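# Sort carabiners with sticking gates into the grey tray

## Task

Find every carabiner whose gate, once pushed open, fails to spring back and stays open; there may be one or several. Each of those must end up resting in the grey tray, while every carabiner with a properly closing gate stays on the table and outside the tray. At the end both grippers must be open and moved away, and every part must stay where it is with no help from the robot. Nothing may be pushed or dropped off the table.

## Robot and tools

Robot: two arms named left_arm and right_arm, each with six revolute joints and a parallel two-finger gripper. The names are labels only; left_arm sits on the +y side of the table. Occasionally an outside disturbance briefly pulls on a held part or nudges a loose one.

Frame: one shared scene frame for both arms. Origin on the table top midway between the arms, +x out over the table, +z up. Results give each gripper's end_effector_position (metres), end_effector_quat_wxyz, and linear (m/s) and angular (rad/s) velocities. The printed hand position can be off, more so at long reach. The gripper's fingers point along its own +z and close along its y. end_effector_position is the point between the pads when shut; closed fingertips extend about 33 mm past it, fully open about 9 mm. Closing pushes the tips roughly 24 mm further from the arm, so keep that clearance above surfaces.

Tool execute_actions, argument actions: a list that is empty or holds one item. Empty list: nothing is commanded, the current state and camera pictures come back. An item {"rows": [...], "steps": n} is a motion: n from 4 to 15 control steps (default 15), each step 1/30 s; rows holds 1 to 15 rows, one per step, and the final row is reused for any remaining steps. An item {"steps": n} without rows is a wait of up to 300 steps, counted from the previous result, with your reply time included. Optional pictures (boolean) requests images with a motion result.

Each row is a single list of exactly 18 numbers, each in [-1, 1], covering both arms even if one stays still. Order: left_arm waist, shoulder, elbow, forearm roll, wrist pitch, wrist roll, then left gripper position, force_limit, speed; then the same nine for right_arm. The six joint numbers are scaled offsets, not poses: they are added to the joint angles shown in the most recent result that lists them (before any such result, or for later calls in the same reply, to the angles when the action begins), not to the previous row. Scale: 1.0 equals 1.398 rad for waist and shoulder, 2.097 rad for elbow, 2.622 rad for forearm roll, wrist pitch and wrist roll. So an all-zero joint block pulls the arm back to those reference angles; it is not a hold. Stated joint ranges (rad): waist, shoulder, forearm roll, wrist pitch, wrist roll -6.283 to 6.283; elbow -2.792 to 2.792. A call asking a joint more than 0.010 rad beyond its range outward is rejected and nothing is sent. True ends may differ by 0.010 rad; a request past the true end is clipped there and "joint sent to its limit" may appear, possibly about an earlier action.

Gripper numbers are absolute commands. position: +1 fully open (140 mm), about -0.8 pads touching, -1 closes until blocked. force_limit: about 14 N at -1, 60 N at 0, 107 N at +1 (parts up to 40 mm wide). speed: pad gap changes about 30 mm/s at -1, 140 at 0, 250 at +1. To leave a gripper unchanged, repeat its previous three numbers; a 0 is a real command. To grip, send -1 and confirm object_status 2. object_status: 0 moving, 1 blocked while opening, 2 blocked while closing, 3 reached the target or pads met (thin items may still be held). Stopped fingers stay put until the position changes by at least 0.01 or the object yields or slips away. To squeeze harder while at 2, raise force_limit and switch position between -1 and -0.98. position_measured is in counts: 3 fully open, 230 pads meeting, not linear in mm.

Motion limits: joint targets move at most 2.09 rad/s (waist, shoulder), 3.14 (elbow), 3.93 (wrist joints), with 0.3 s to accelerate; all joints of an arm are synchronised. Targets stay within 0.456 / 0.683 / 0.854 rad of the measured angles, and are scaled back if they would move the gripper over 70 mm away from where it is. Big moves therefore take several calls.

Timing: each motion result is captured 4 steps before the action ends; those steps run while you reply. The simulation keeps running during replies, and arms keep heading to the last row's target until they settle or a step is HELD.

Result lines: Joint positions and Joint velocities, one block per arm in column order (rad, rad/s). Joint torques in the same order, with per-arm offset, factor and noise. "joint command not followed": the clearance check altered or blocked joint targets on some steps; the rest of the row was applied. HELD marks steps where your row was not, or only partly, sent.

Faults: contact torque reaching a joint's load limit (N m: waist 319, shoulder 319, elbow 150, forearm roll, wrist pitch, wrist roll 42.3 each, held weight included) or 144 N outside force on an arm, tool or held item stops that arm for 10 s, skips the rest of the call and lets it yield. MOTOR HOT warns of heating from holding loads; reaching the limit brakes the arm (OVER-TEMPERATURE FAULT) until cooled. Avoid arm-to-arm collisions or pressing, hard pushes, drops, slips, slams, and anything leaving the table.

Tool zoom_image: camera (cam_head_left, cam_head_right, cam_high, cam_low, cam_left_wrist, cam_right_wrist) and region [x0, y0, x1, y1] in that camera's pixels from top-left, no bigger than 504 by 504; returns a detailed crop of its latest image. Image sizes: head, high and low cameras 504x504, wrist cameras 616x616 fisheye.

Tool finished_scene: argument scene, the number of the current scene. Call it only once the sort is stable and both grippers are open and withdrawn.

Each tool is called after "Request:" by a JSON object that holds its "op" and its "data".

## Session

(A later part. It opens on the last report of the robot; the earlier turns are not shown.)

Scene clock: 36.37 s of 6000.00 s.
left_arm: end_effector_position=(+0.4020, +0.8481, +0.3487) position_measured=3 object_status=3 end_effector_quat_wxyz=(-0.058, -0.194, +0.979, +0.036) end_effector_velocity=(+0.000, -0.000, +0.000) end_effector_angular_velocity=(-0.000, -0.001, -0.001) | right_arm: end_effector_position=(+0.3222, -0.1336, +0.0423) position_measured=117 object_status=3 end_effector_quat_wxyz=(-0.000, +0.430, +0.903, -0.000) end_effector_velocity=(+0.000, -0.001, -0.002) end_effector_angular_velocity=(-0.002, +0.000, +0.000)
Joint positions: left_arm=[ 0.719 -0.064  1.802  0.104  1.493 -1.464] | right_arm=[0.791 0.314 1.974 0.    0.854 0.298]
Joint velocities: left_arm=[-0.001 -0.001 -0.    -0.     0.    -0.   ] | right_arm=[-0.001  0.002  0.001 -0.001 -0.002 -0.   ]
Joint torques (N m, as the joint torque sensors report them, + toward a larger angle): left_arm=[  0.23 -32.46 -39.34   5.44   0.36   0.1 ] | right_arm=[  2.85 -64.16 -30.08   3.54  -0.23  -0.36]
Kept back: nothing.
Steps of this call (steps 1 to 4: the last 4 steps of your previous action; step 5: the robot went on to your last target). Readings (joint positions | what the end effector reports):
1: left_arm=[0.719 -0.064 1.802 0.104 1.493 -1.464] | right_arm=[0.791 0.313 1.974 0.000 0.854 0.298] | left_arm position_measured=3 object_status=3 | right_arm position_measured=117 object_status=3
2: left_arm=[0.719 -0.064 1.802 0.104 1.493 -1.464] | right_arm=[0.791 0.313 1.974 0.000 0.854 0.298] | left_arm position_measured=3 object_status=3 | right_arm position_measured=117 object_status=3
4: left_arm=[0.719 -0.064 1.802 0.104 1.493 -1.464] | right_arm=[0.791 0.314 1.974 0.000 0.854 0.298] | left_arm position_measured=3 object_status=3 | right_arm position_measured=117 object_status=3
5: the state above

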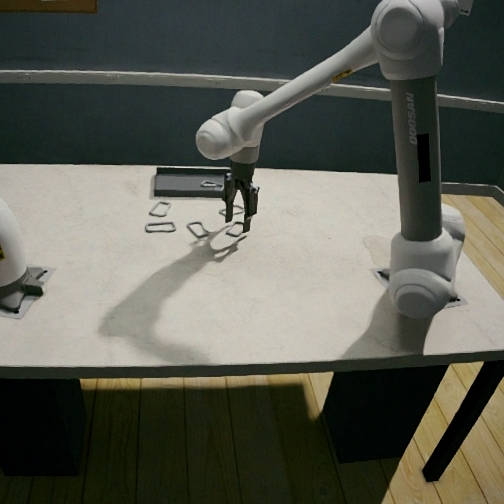

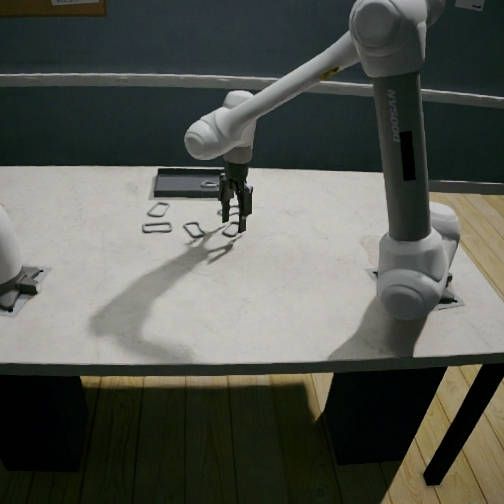

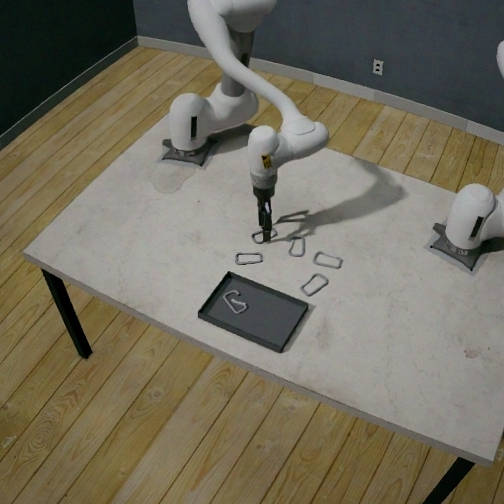

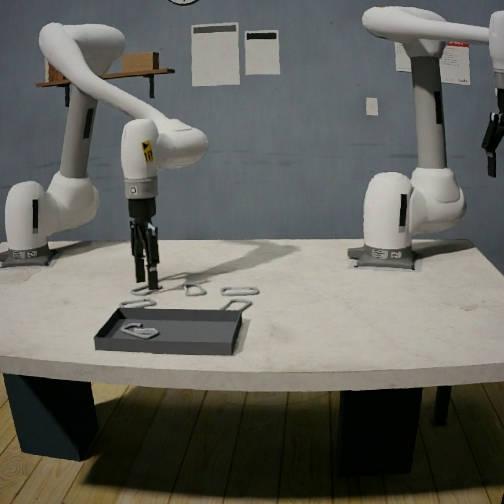

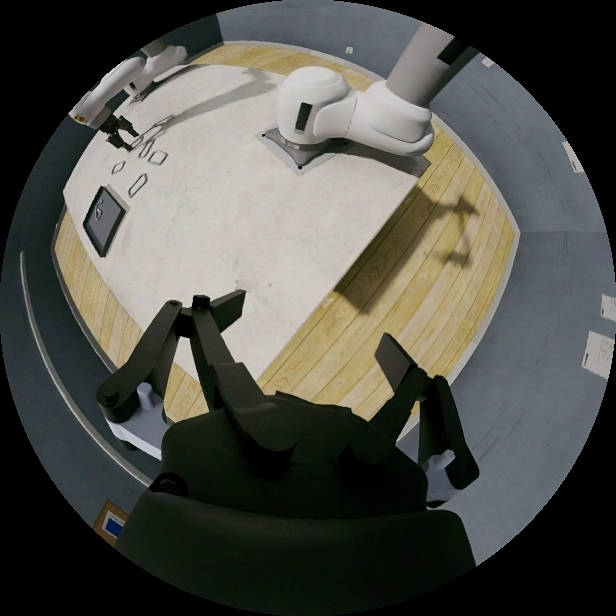

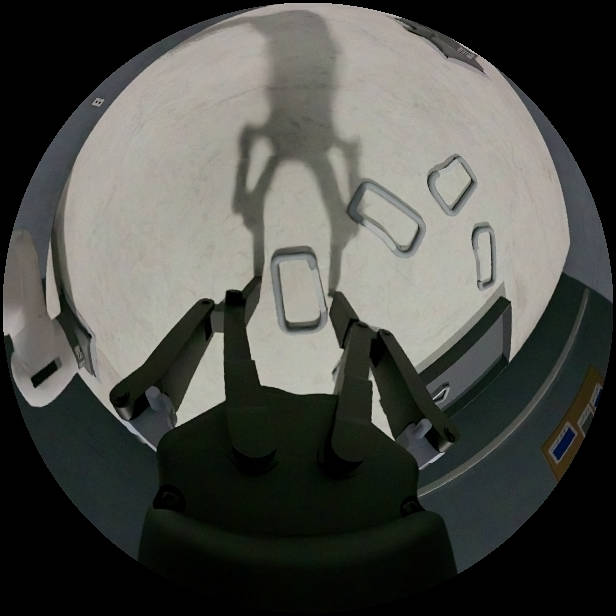

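Request:
{"op": "execute_actions", "data": {"actions": [{"rows":[[0,0,0,0,0,0,1,0,0,0,0.0012,0.0005,0,-0.001,0,0.1,-0.3,0.3],[0,0,0,0,0,0,1,0,0,0,0.0012,0.0005,0,-0.001,0,0.1,-0.3,0.3],[0,0,0,0,0,0,1,0,0,0,0.0012,0.0005,0,-0.001,0,-0.45,-0.3,-0.3]],"steps":15}], "pictures": false}}

Request:
{"op": "execute_actions", "data": {"actions": [{"steps":14}], "pictures": true}}

Request:
{"op": "zoom_image", "data": {"camera": "cam_right_wrist", "region": [220,220,380,350]}}

Request:
{"op": "execute_actions", "data": {"actions": [{"rows":[[0,0,0,0,0,0,1,0,0,0,-0.0012,-0.0005,0,0.001,0,-0.45,-0.3,-0.3],[0,0,0,0,0,0,1,0,0,0,-0.0012,-0.0005,0,0.001,0,0.1,-0.3,0.3]],"steps":15}], "pictures": true}}

Request:
{"op": "zoom_image", "data": {"camera": "cam_right_wrist", "region": [180,100,480,362]}}

Scene clock: 36.97 s of 6000.00 s.
left_arm: end_effector_position=(+0.4020, +0.8481, +0.3487) position_measured=3 object_status=3 end_effector_quat_wxyz=(-0.058, -0.194, +0.979, +0.036) end_effector_velocity=(-0.000, +0.000, -0.000) end_effector_angular_velocity=(-0.001, +0.000, +0.001) | right_arm: end_effector_position=(+0.3222, -0.1337, +0.0408) position_measured=159 object_status=0 end_effector_quat_wxyz=(-0.000, +0.430, +0.903, -0.000) end_effector_velocity=(-0.000, -0.000, -0.001) end_effector_angular_velocity=(-0.001, +0.001, +0.001)
Joint positions: left_arm=[ 0.719 -0.064  1.802  0.104  1.493 -1.464] | right_arm=[0.791 0.315 1.975 0.    0.851 0.298]
Joint velocities: left_arm=[ 0.001  0.     0.    -0.    -0.    -0.   ] | right_arm=[ 0.     0.002 -0.    -0.    -0.    -0.001]
Joint torques (N m, as the joint torque sensors report them, + toward a larger angle): left_arm=[ -0.03 -32.59 -39.07   5.39   0.4    0.11] | right_arm=[  0.96 -65.74 -30.07   3.34  -0.21  -0.23]
Steps of this call (steps 1 to 7: the robot went on to your last target; steps 8 to 18: the first 11 steps of this action). Readings (joint positions | what the end effector reports):
8: left_arm=[0.719 -0.064 1.802 0.104 1.493 -1.464] | right_arm=[0.791 0.314 1.974 0.000 0.854 0.298] | left_arm position_measured=3 object_status=3 | right_arm position_measured=117 object_status=3
9: left_arm=[0.719 -0.064 1.802 0.104 1.493 -1.464] | right_arm=[0.791 0.314 1.975 0.000 0.853 0.298] | left_arm position_measured=3 object_status=3 | right_arm position_measured=117 object_status=3
11: left_arm=[0.719 -0.064 1.802 0.104 1.493 -1.464] | right_arm=[0.791 0.315 1.975 0.000 0.852 0.298] | left_arm position_measured=3 object_status=3 | right_arm position_measured=119 object_status=0
15: left_arm=[0.719 -0.064 1.802 0.104 1.493 -1.464] | right_arm=[0.791 0.315 1.975 0.000 0.851 0.298] | left_arm position_measured=3 object_status=3 | right_arm position_measured=142 object_status=0
18: the state above

Scene clock: 37.43 s of 6000.00 s.
left_arm: end_effector_position=(+0.4020, +0.8481, +0.3487) position_measured=3 object_status=3 end_effector_quat_wxyz=(-0.058, -0.194, +0.979, +0.036) end_effector_velocity=(+0.000, -0.000, +0.000) end_effector_angular_velocity=(-0.001, -0.000, -0.001) | right_arm: end_effector_position=(+0.3222, -0.1336, +0.0408) position_measured=186 object_status=3 end_effector_quat_wxyz=(-0.000, +0.430, +0.903, -0.000) end_effector_velocity=(+0.000, -0.000, +0.000) end_effector_angular_velocity=(-0.001, -0.000, +0.001)
Joint positions: left_arm=[ 0.719 -0.064  1.802  0.104  1.493 -1.464] | right_arm=[0.791 0.315 1.975 0.    0.851 0.298]
Joint velocities: left_arm=[-0.001 -0.    -0.    -0.001  0.     0.   ] | right_arm=[ 0.    -0.    -0.001 -0.001  0.002 -0.   ]
Joint torques (N m, as the joint torque sensors report them, + toward a larger angle): left_arm=[ -0.03 -32.54 -39.21   5.41   0.43   0.  ] | right_arm=[  8.52 -40.82  -9.62   4.82   2.83  -0.49]
Kept back: nothing.
Steps of this call (steps 1 to 4: the last 4 steps of your previous action; steps 5 to 14: the robot went on to your last target). Readings (joint positions | what the end effector reports):
1: left_arm=[0.719 -0.064 1.802 0.104 1.493 -1.464] | right_arm=[0.791 0.315 1.975 0.000 0.851 0.298] | left_arm position_measured=3 object_status=3 | right_arm position_measured=165 object_status=0
2: left_arm=[0.719 -0.064 1.802 0.104 1.493 -1.464] | right_arm=[0.791 0.315 1.975 0.000 0.851 0.298] | left_arm position_measured=3 object_status=3 | right_arm position_measured=171 object_status=0
4: left_arm=[0.719 -0.064 1.802 0.104 1.493 -1.464] | right_arm=[0.791 0.315 1.975 0.000 0.851 0.298] | left_arm position_measured=3 object_status=3 | right_arm position_measured=182 object_status=0
8: left_arm=[0.719 -0.064 1.802 0.104 1.493 -1.464] | right_arm=[0.791 0.315 1.975 0.000 0.851 0.298] | left_arm position_measured=3 object_status=3 | right_arm position_measured=186 object_status=0
14: the state above

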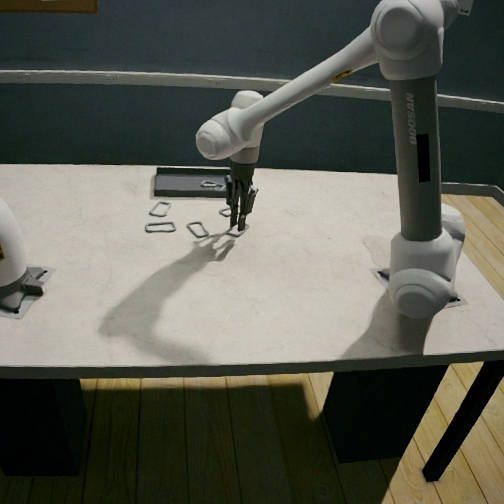

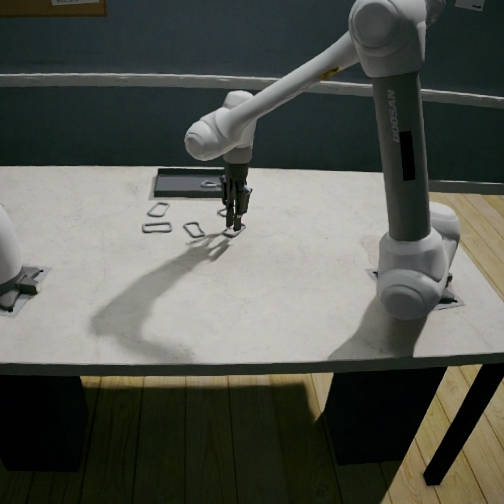

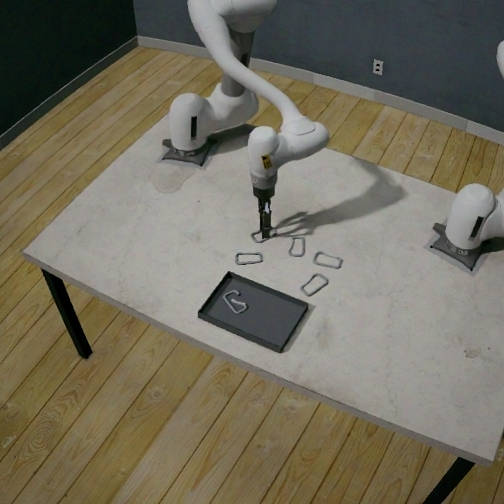

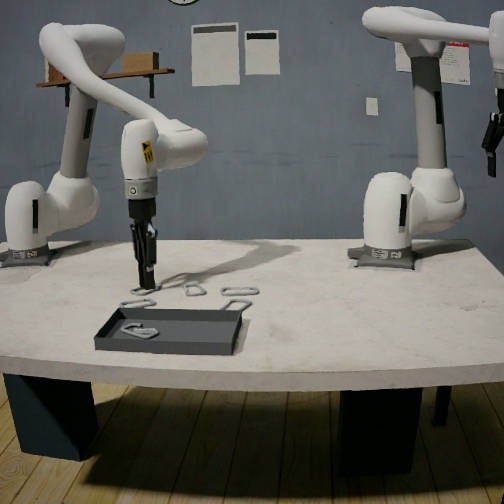

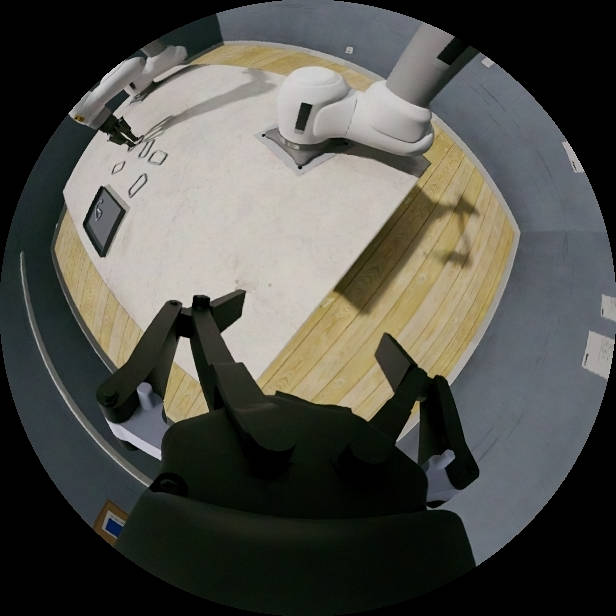

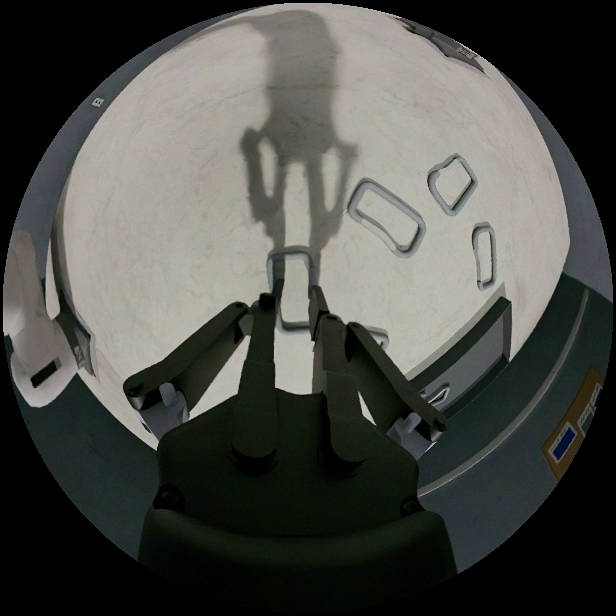

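Region (220, 220, 380, 350) of cam_right_wrist's 616x616 image, scaled by 3.150, with more detail than that image has; it fills the top 410 rows of this view, and the rest is white.

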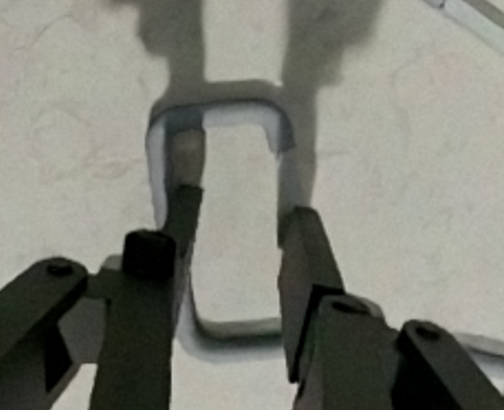

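Scene clock: 37.80 s of 6000.00 s.
left_arm: end_effector_position=(+0.4020, +0.8481, +0.3487) position_measured=3 object_status=3 end_effector_quat_wxyz=(-0.058, -0.194, +0.979, +0.036) end_effector_velocity=(-0.000, +0.000, -0.000) end_effector_angular_velocity=(+0.000, +0.000, +0.001) | right_arm: end_effector_position=(+0.3222, -0.1336, +0.0422) position_measured=117 object_status=0 end_effector_quat_wxyz=(-0.000, +0.430, +0.903, -0.000) end_effector_velocity=(-0.000, -0.000, -0.001) end_effector_angular_velocity=(-0.002, +0.001, +0.001)
Joint positions: left_arm=[ 0.719 -0.064  1.802  0.104  1.493 -1.464] | right_arm=[0.791 0.314 1.974 0.    0.854 0.298]
Joint velocities: left_arm=[ 0.  0. -0.  0.  0. -0.] | right_arm=[ 0.     0.001 -0.    -0.     0.    -0.001]
Joint torques (N m, as the joint torque sensors report them, + toward a larger angle): left_arm=[ -0.06 -32.23 -39.1    5.44   0.38   0.06] | right_arm=[  5.29 -63.53 -30.03   3.36  -0.33  -0.17]
Steps of this call (steps 1 to 11: the first 11 steps of this action). Readings (joint positions | what the end effector reports):
1: left_arm=[0.719 -0.064 1.802 0.104 1.493 -1.464] | right_arm=[0.791 0.315 1.975 0.000 0.851 0.298] | left_arm position_measured=3 object_status=3 | right_arm position_measured=186 object_status=3
2: left_arm=[0.719 -0.064 1.802 0.104 1.493 -1.464] | right_arm=[0.791 0.315 1.975 0.000 0.852 0.298] | left_arm position_measured=3 object_status=3 | right_arm position_measured=186 object_status=0
4: left_arm=[0.719 -0.064 1.802 0.104 1.493 -1.464] | right_arm=[0.791 0.315 1.975 0.000 0.853 0.298] | left_arm position_measured=3 object_status=3 | right_arm position_measured=173 object_status=0
8: left_arm=[0.719 -0.064 1.802 0.104 1.493 -1.464] | right_arm=[0.791 0.314 1.974 0.000 0.853 0.298] | left_arm position_measured=3 object_status=3 | right_arm position_measured=136 object_status=0
11: the state above

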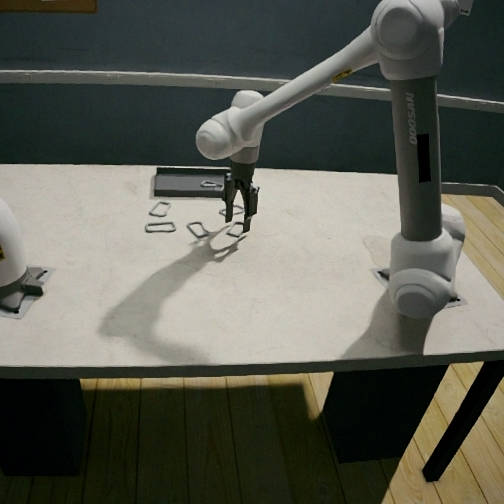

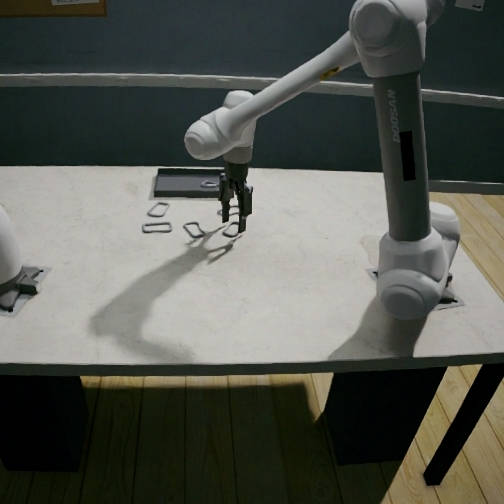

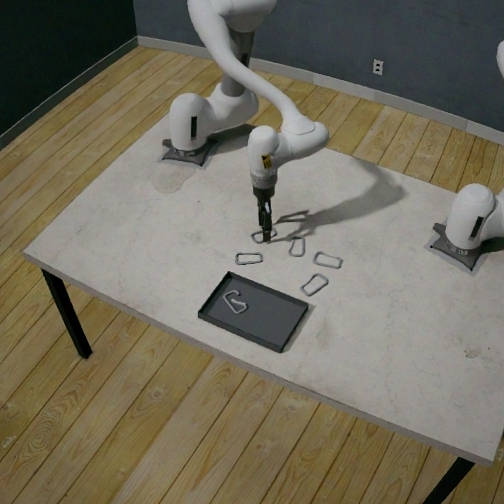

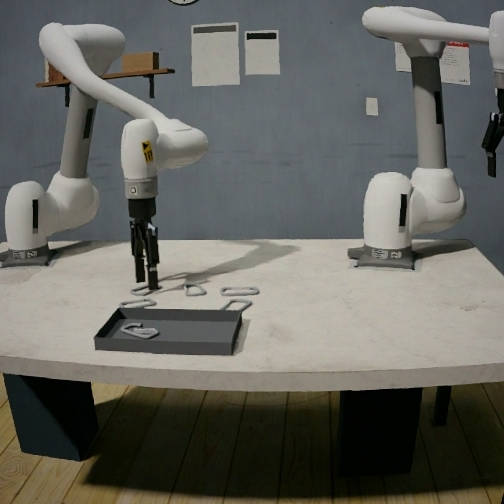

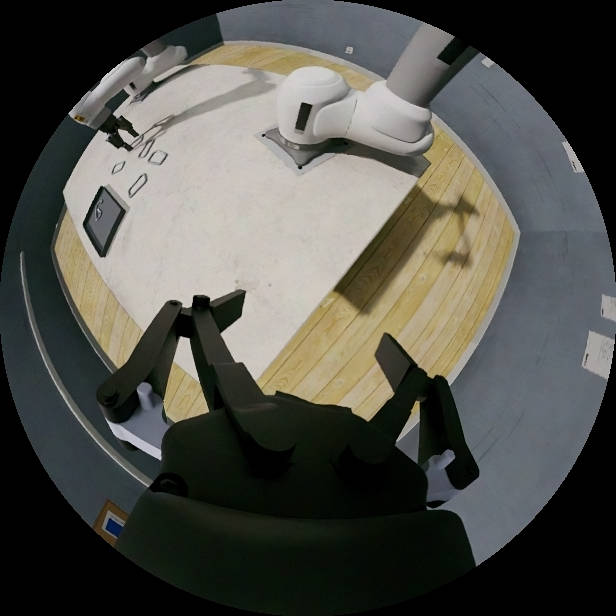

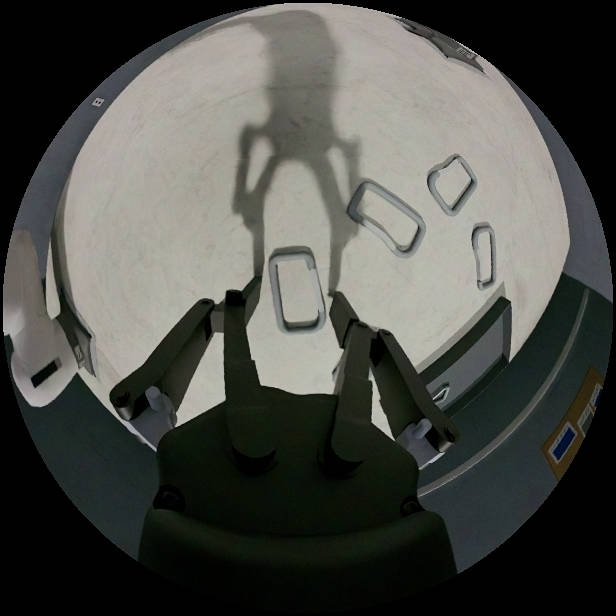

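Region (180, 100, 480, 362) of cam_right_wrist's 616x616 image, scaled by 1.680, with more detail than that image has; it fills the top 440 rows of this view, and the rest is white.

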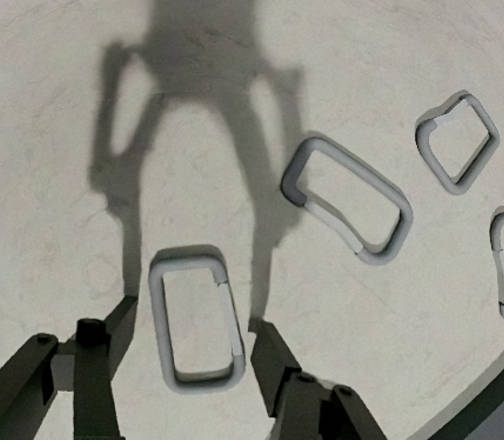

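Request:
{"op": "execute_actions", "data": {"actions": [{"rows":[[0,0,0,0,0,0,1,0,0,0,0.002,0.0009,0,-0.0018,0,0.1,-0.3,0.3],[0,0,0,0,0,0,1,0,0,0,0.002,0.0009,0,-0.0018,0,0.1,-0.3,0.3],[0,0,0,0,0,0,1,0,0,0,0.002,0.0009,0,-0.0018,0,0.1,-0.3,0.3],[0,0,0,0,0,0,1,0,0,0,0.002,0.0009,0,-0.0018,0,-0.41,-0.3,-0.3]],"steps":15}], "pictures": false}}

Request:
{"op": "execute_actions", "data": {"actions": [{"steps":14}], "pictures": true}}

Request:
{"op": "zoom_image", "data": {"camera": "cam_right_wrist", "region": [220,220,380,350]}}

Request:
{"op": "execute_actions", "data": {"actions": [{"rows":[[0,0,0,0,0,0,1,0,0,0,-0.002,-0.0009,0,0.0018,0,-0.41,-0.3,-0.3],[0,0,0,0,0,0,1,0,0,0,-0.002,-0.0009,0,0.0018,0,0.1,-0.3,0.3]],"steps":15}], "pictures": true}}

Request:
{"op": "zoom_image", "data": {"camera": "cam_right_wrist", "region": [180,100,480,362]}}

Scene clock: 38.57 s of 6000.00 s.
left_arm: end_effector_position=(+0.4020, +0.8481, +0.3487) position_measured=3 object_status=3 end_effector_quat_wxyz=(-0.058, -0.194, +0.979, +0.036) end_effector_velocity=(+0.000, -0.001, -0.000) end_effector_angular_velocity=(-0.001, -0.000, +0.002) | right_arm: end_effector_position=(+0.3222, -0.1336, +0.0398) position_measured=153 object_status=0 end_effector_quat_wxyz=(-0.000, +0.430, +0.903, +0.000) end_effector_velocity=(+0.001, +0.001, +0.001) end_effector_angular_velocity=(+0.004, -0.002, -0.000)
Joint positions: left_arm=[ 0.719 -0.064  1.802  0.104  1.493 -1.464] | right_arm=[0.791 0.317 1.976 0.    0.849 0.298]
Joint velocities: left_arm=[-0.001  0.     0.    -0.001  0.    -0.002] | right_arm=[ 0.    -0.001 -0.     0.001 -0.004  0.   ]
Joint torques (N m, as the joint torque sensors report them, + toward a larger angle): left_arm=[  0.46 -32.46 -39.05   5.33   0.38   0.05] | right_arm=[  4.39 -59.09 -25.49   3.78   0.46  -0.12]
Steps of this call (steps 1 to 4: the last 4 steps of your previous action; steps 5 to 12: the robot went on to your last target; steps 13 to 23: the first 11 steps of this action). Readings (joint positions | what the end effector reports):
13: left_arm=[0.719 -0.064 1.802 0.104 1.493 -1.464] | right_arm=[0.791 0.314 1.974 0.000 0.854 0.298] | left_arm position_measured=3 object_status=3 | right_arm position_measured=117 object_status=3
14: left_arm=[0.719 -0.064 1.802 0.104 1.493 -1.464] | right_arm=[0.791 0.314 1.974 0.000 0.853 0.298] | left_arm position_measured=3 object_status=3 | right_arm position_measured=117 object_status=3
16: left_arm=[0.719 -0.064 1.802 0.104 1.493 -1.464] | right_arm=[0.791 0.315 1.975 0.000 0.851 0.298] | left_arm position_measured=3 object_status=3 | right_arm position_measured=117 object_status=0
20: left_arm=[0.719 -0.064 1.802 0.104 1.493 -1.464] | right_arm=[0.791 0.316 1.976 0.000 0.849 0.298] | left_arm position_measured=3 object_status=3 | right_arm position_measured=136 object_status=0
23: the state above

Scene clock: 39.03 s of 6000.00 s.
left_arm: end_effector_position=(+0.4020, +0.8481, +0.3487) position_measured=3 object_status=3 end_effector_quat_wxyz=(-0.058, -0.194, +0.979, +0.036) end_effector_velocity=(+0.001, -0.000, -0.001) end_effector_angular_velocity=(-0.001, +0.001, +0.002) | right_arm: end_effector_position=(+0.3223, -0.1335, +0.0399) position_measured=181 object_status=3 end_effector_quat_wxyz=(-0.000, +0.430, +0.903, +0.000) end_effector_velocity=(-0.000, -0.001, -0.000) end_effector_angular_velocity=(-0.001, -0.000, +0.001)
Joint positions: left_arm=[ 0.719 -0.064  1.802  0.104  1.493 -1.464] | right_arm=[0.791 0.316 1.976 0.    0.849 0.298]
Joint velocities: left_arm=[-0.001  0.001 -0.    -0.001 -0.    -0.002] | right_arm=[ 0.    -0.     0.001 -0.001 -0.     0.   ]
Joint torques (N m, as the joint torque sensors report them, + toward a larger angle): left_arm=[ -0.63 -31.76 -39.01   5.38   0.34   0.03] | right_arm=[ 5.93 10.83 22.34  4.46  0.23 -0.63]
Kept back: nothing.
Steps of this call (steps 1 to 4: the last 4 steps of your previous action; steps 5 to 14: the robot went on to your last target). Readings (joint positions | what the end effector reports):
1: left_arm=[0.719 -0.064 1.802 0.104 1.493 -1.464] | right_arm=[0.791 0.317 1.976 0.000 0.849 0.298] | left_arm position_measured=3 object_status=3 | right_arm position_measured=159 object_status=0
2: left_arm=[0.719 -0.064 1.802 0.104 1.493 -1.464] | right_arm=[0.791 0.317 1.976 0.000 0.849 0.298] | left_arm position_measured=3 object_status=3 | right_arm position_measured=165 object_status=0
4: left_arm=[0.719 -0.064 1.802 0.104 1.493 -1.464] | right_arm=[0.791 0.316 1.976 0.000 0.849 0.298] | left_arm position_measured=3 object_status=3 | right_arm position_measured=176 object_status=0
8: left_arm=[0.719 -0.064 1.802 0.104 1.493 -1.464] | right_arm=[0.791 0.316 1.976 0.000 0.849 0.298] | left_arm position_measured=3 object_status=3 | right_arm position_measured=181 object_status=0
14: the state above

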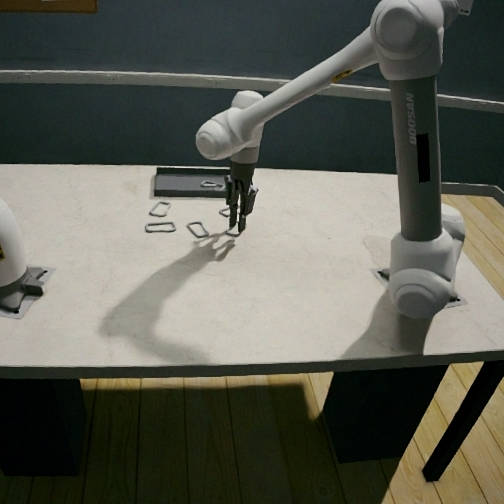

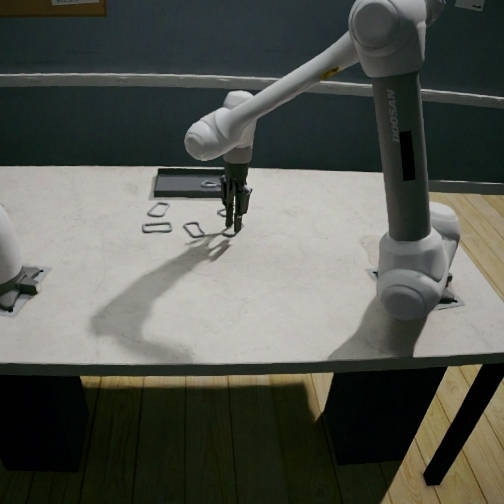

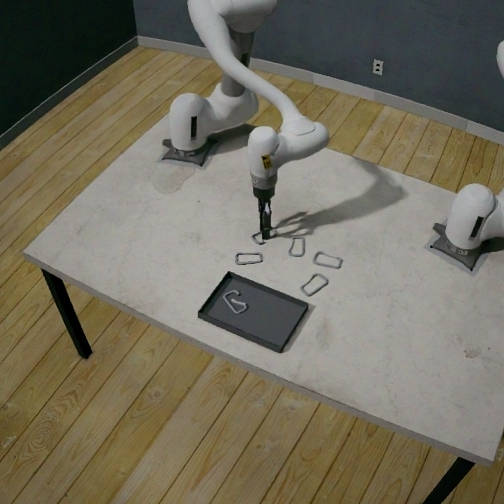

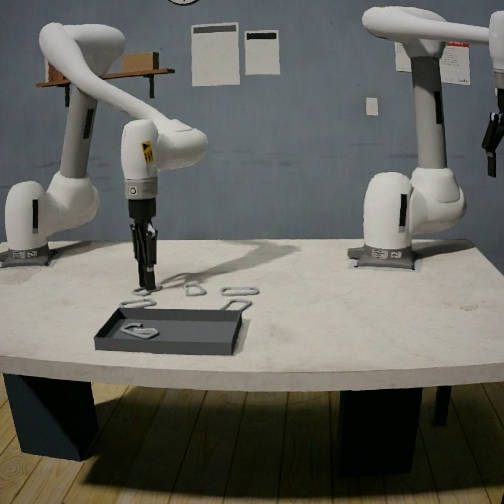

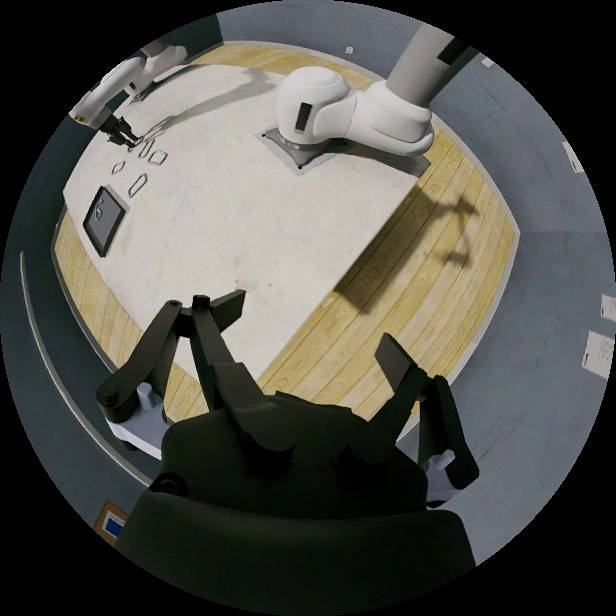

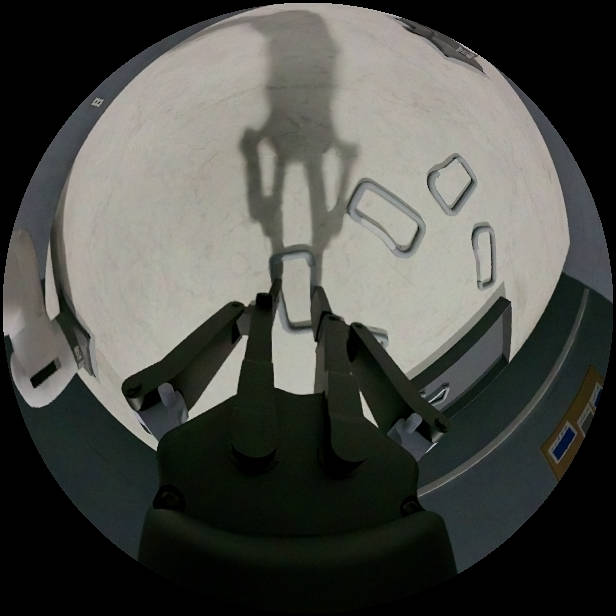

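Region (220, 220, 380, 350) of cam_right_wrist's 616x616 image, scaled by 3.150, with more detail than that image has; it fills the top 410 rows of this view, and the rest is white.

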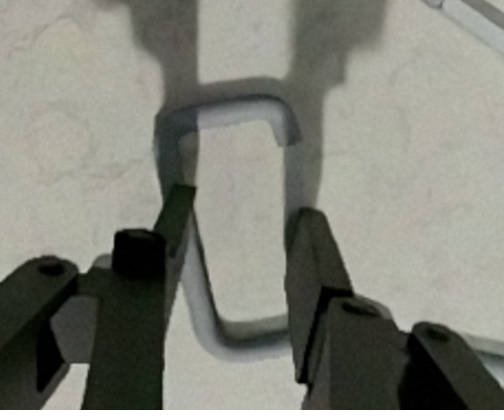

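Scene clock: 39.40 s of 6000.00 s.
left_arm: end_effector_position=(+0.4020, +0.8481, +0.3487) position_measured=3 object_status=3 end_effector_quat_wxyz=(-0.058, -0.194, +0.979, +0.036) end_effector_velocity=(+0.000, -0.001, +0.000) end_effector_angular_velocity=(-0.000, -0.000, -0.002) | right_arm: end_effector_position=(+0.3223, -0.1335, +0.0422) position_measured=117 object_status=0 end_effector_quat_wxyz=(-0.000, +0.430, +0.903, +0.000) end_effector_velocity=(+0.000, +0.001, +0.001) end_effector_angular_velocity=(+0.002, -0.001, +0.001)
Joint positions: left_arm=[ 0.719 -0.064  1.802  0.104  1.493 -1.464] | right_arm=[0.791 0.314 1.974 0.    0.853 0.298]
Joint velocities: left_arm=[-0.002 -0.     0.    -0.     0.     0.   ] | right_arm=[ 0.    -0.001 -0.001 -0.     0.001 -0.   ]
Joint torques (N m, as the joint torque sensors report them, + toward a larger angle): left_arm=[  0.2  -31.92 -38.94   5.37   0.38   0.08] | right_arm=[  3.93 -65.78 -29.42   3.42  -0.33  -0.28]
Steps of this call (steps 1 to 11: the first 11 steps of this action). Readings (joint positions | what the end effector reports):
1: left_arm=[0.719 -0.064 1.802 0.104 1.493 -1.464] | right_arm=[0.791 0.316 1.976 0.000 0.849 0.298] | left_arm position_measured=3 object_status=3 | right_arm position_measured=181 object_status=3
2: left_arm=[0.719 -0.064 1.802 0.104 1.493 -1.464] | right_arm=[0.791 0.316 1.976 0.000 0.850 0.298] | left_arm position_measured=3 object_status=3 | right_arm position_measured=181 object_status=0
4: left_arm=[0.719 -0.064 1.802 0.104 1.493 -1.464] | right_arm=[0.791 0.316 1.976 0.000 0.852 0.298] | left_arm position_measured=3 object_status=3 | right_arm position_measured=168 object_status=0
8: left_arm=[0.719 -0.064 1.802 0.104 1.493 -1.464] | right_arm=[0.791 0.314 1.975 0.000 0.853 0.298] | left_arm position_measured=3 object_status=3 | right_arm position_measured=131 object_status=0
11: the state above

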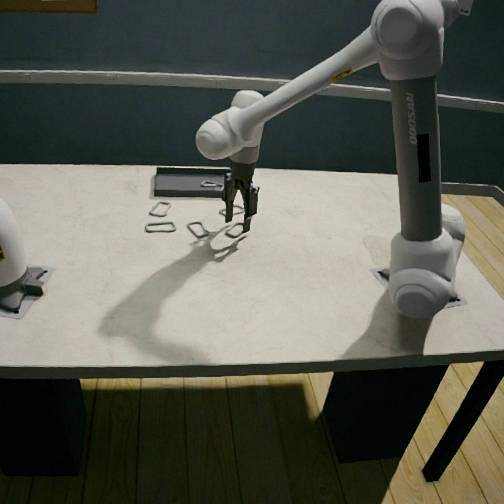

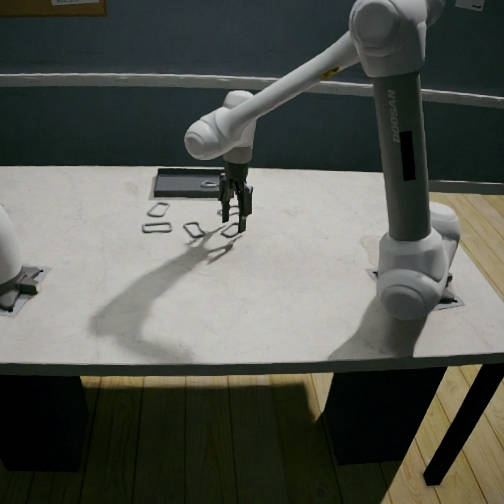

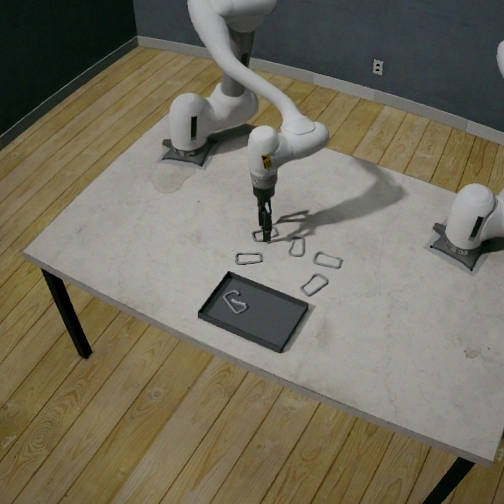

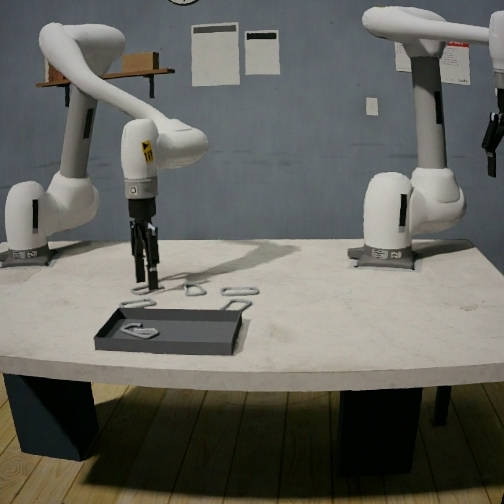

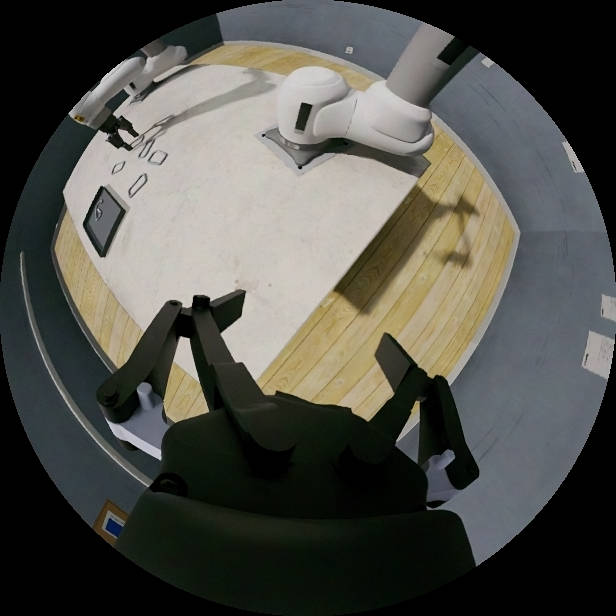

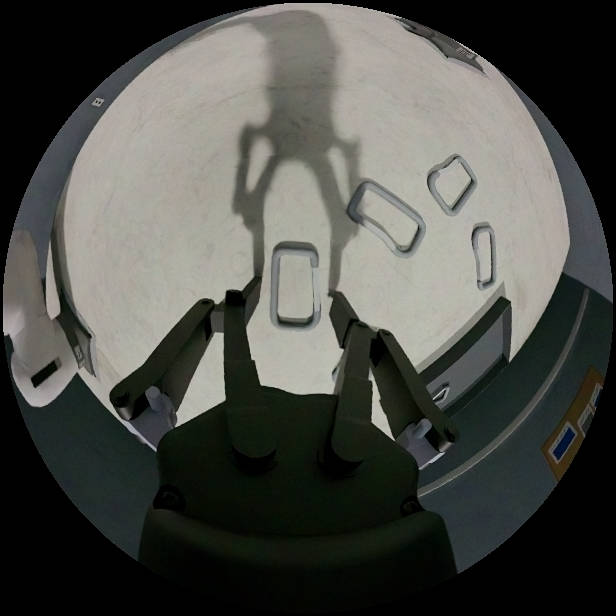

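Region (180, 100, 480, 362) of cam_right_wrist's 616x616 image, scaled by 1.680, with more detail than that image has; it fills the top 440 rows of this view, and the rest is white.

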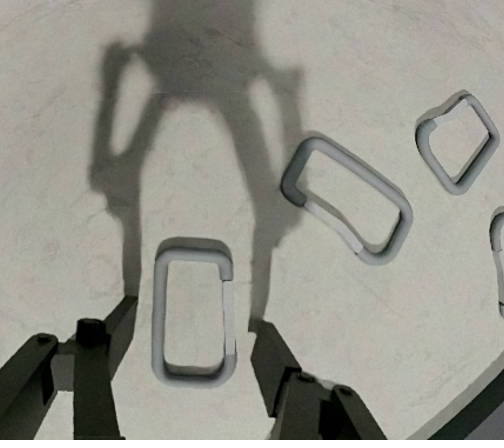

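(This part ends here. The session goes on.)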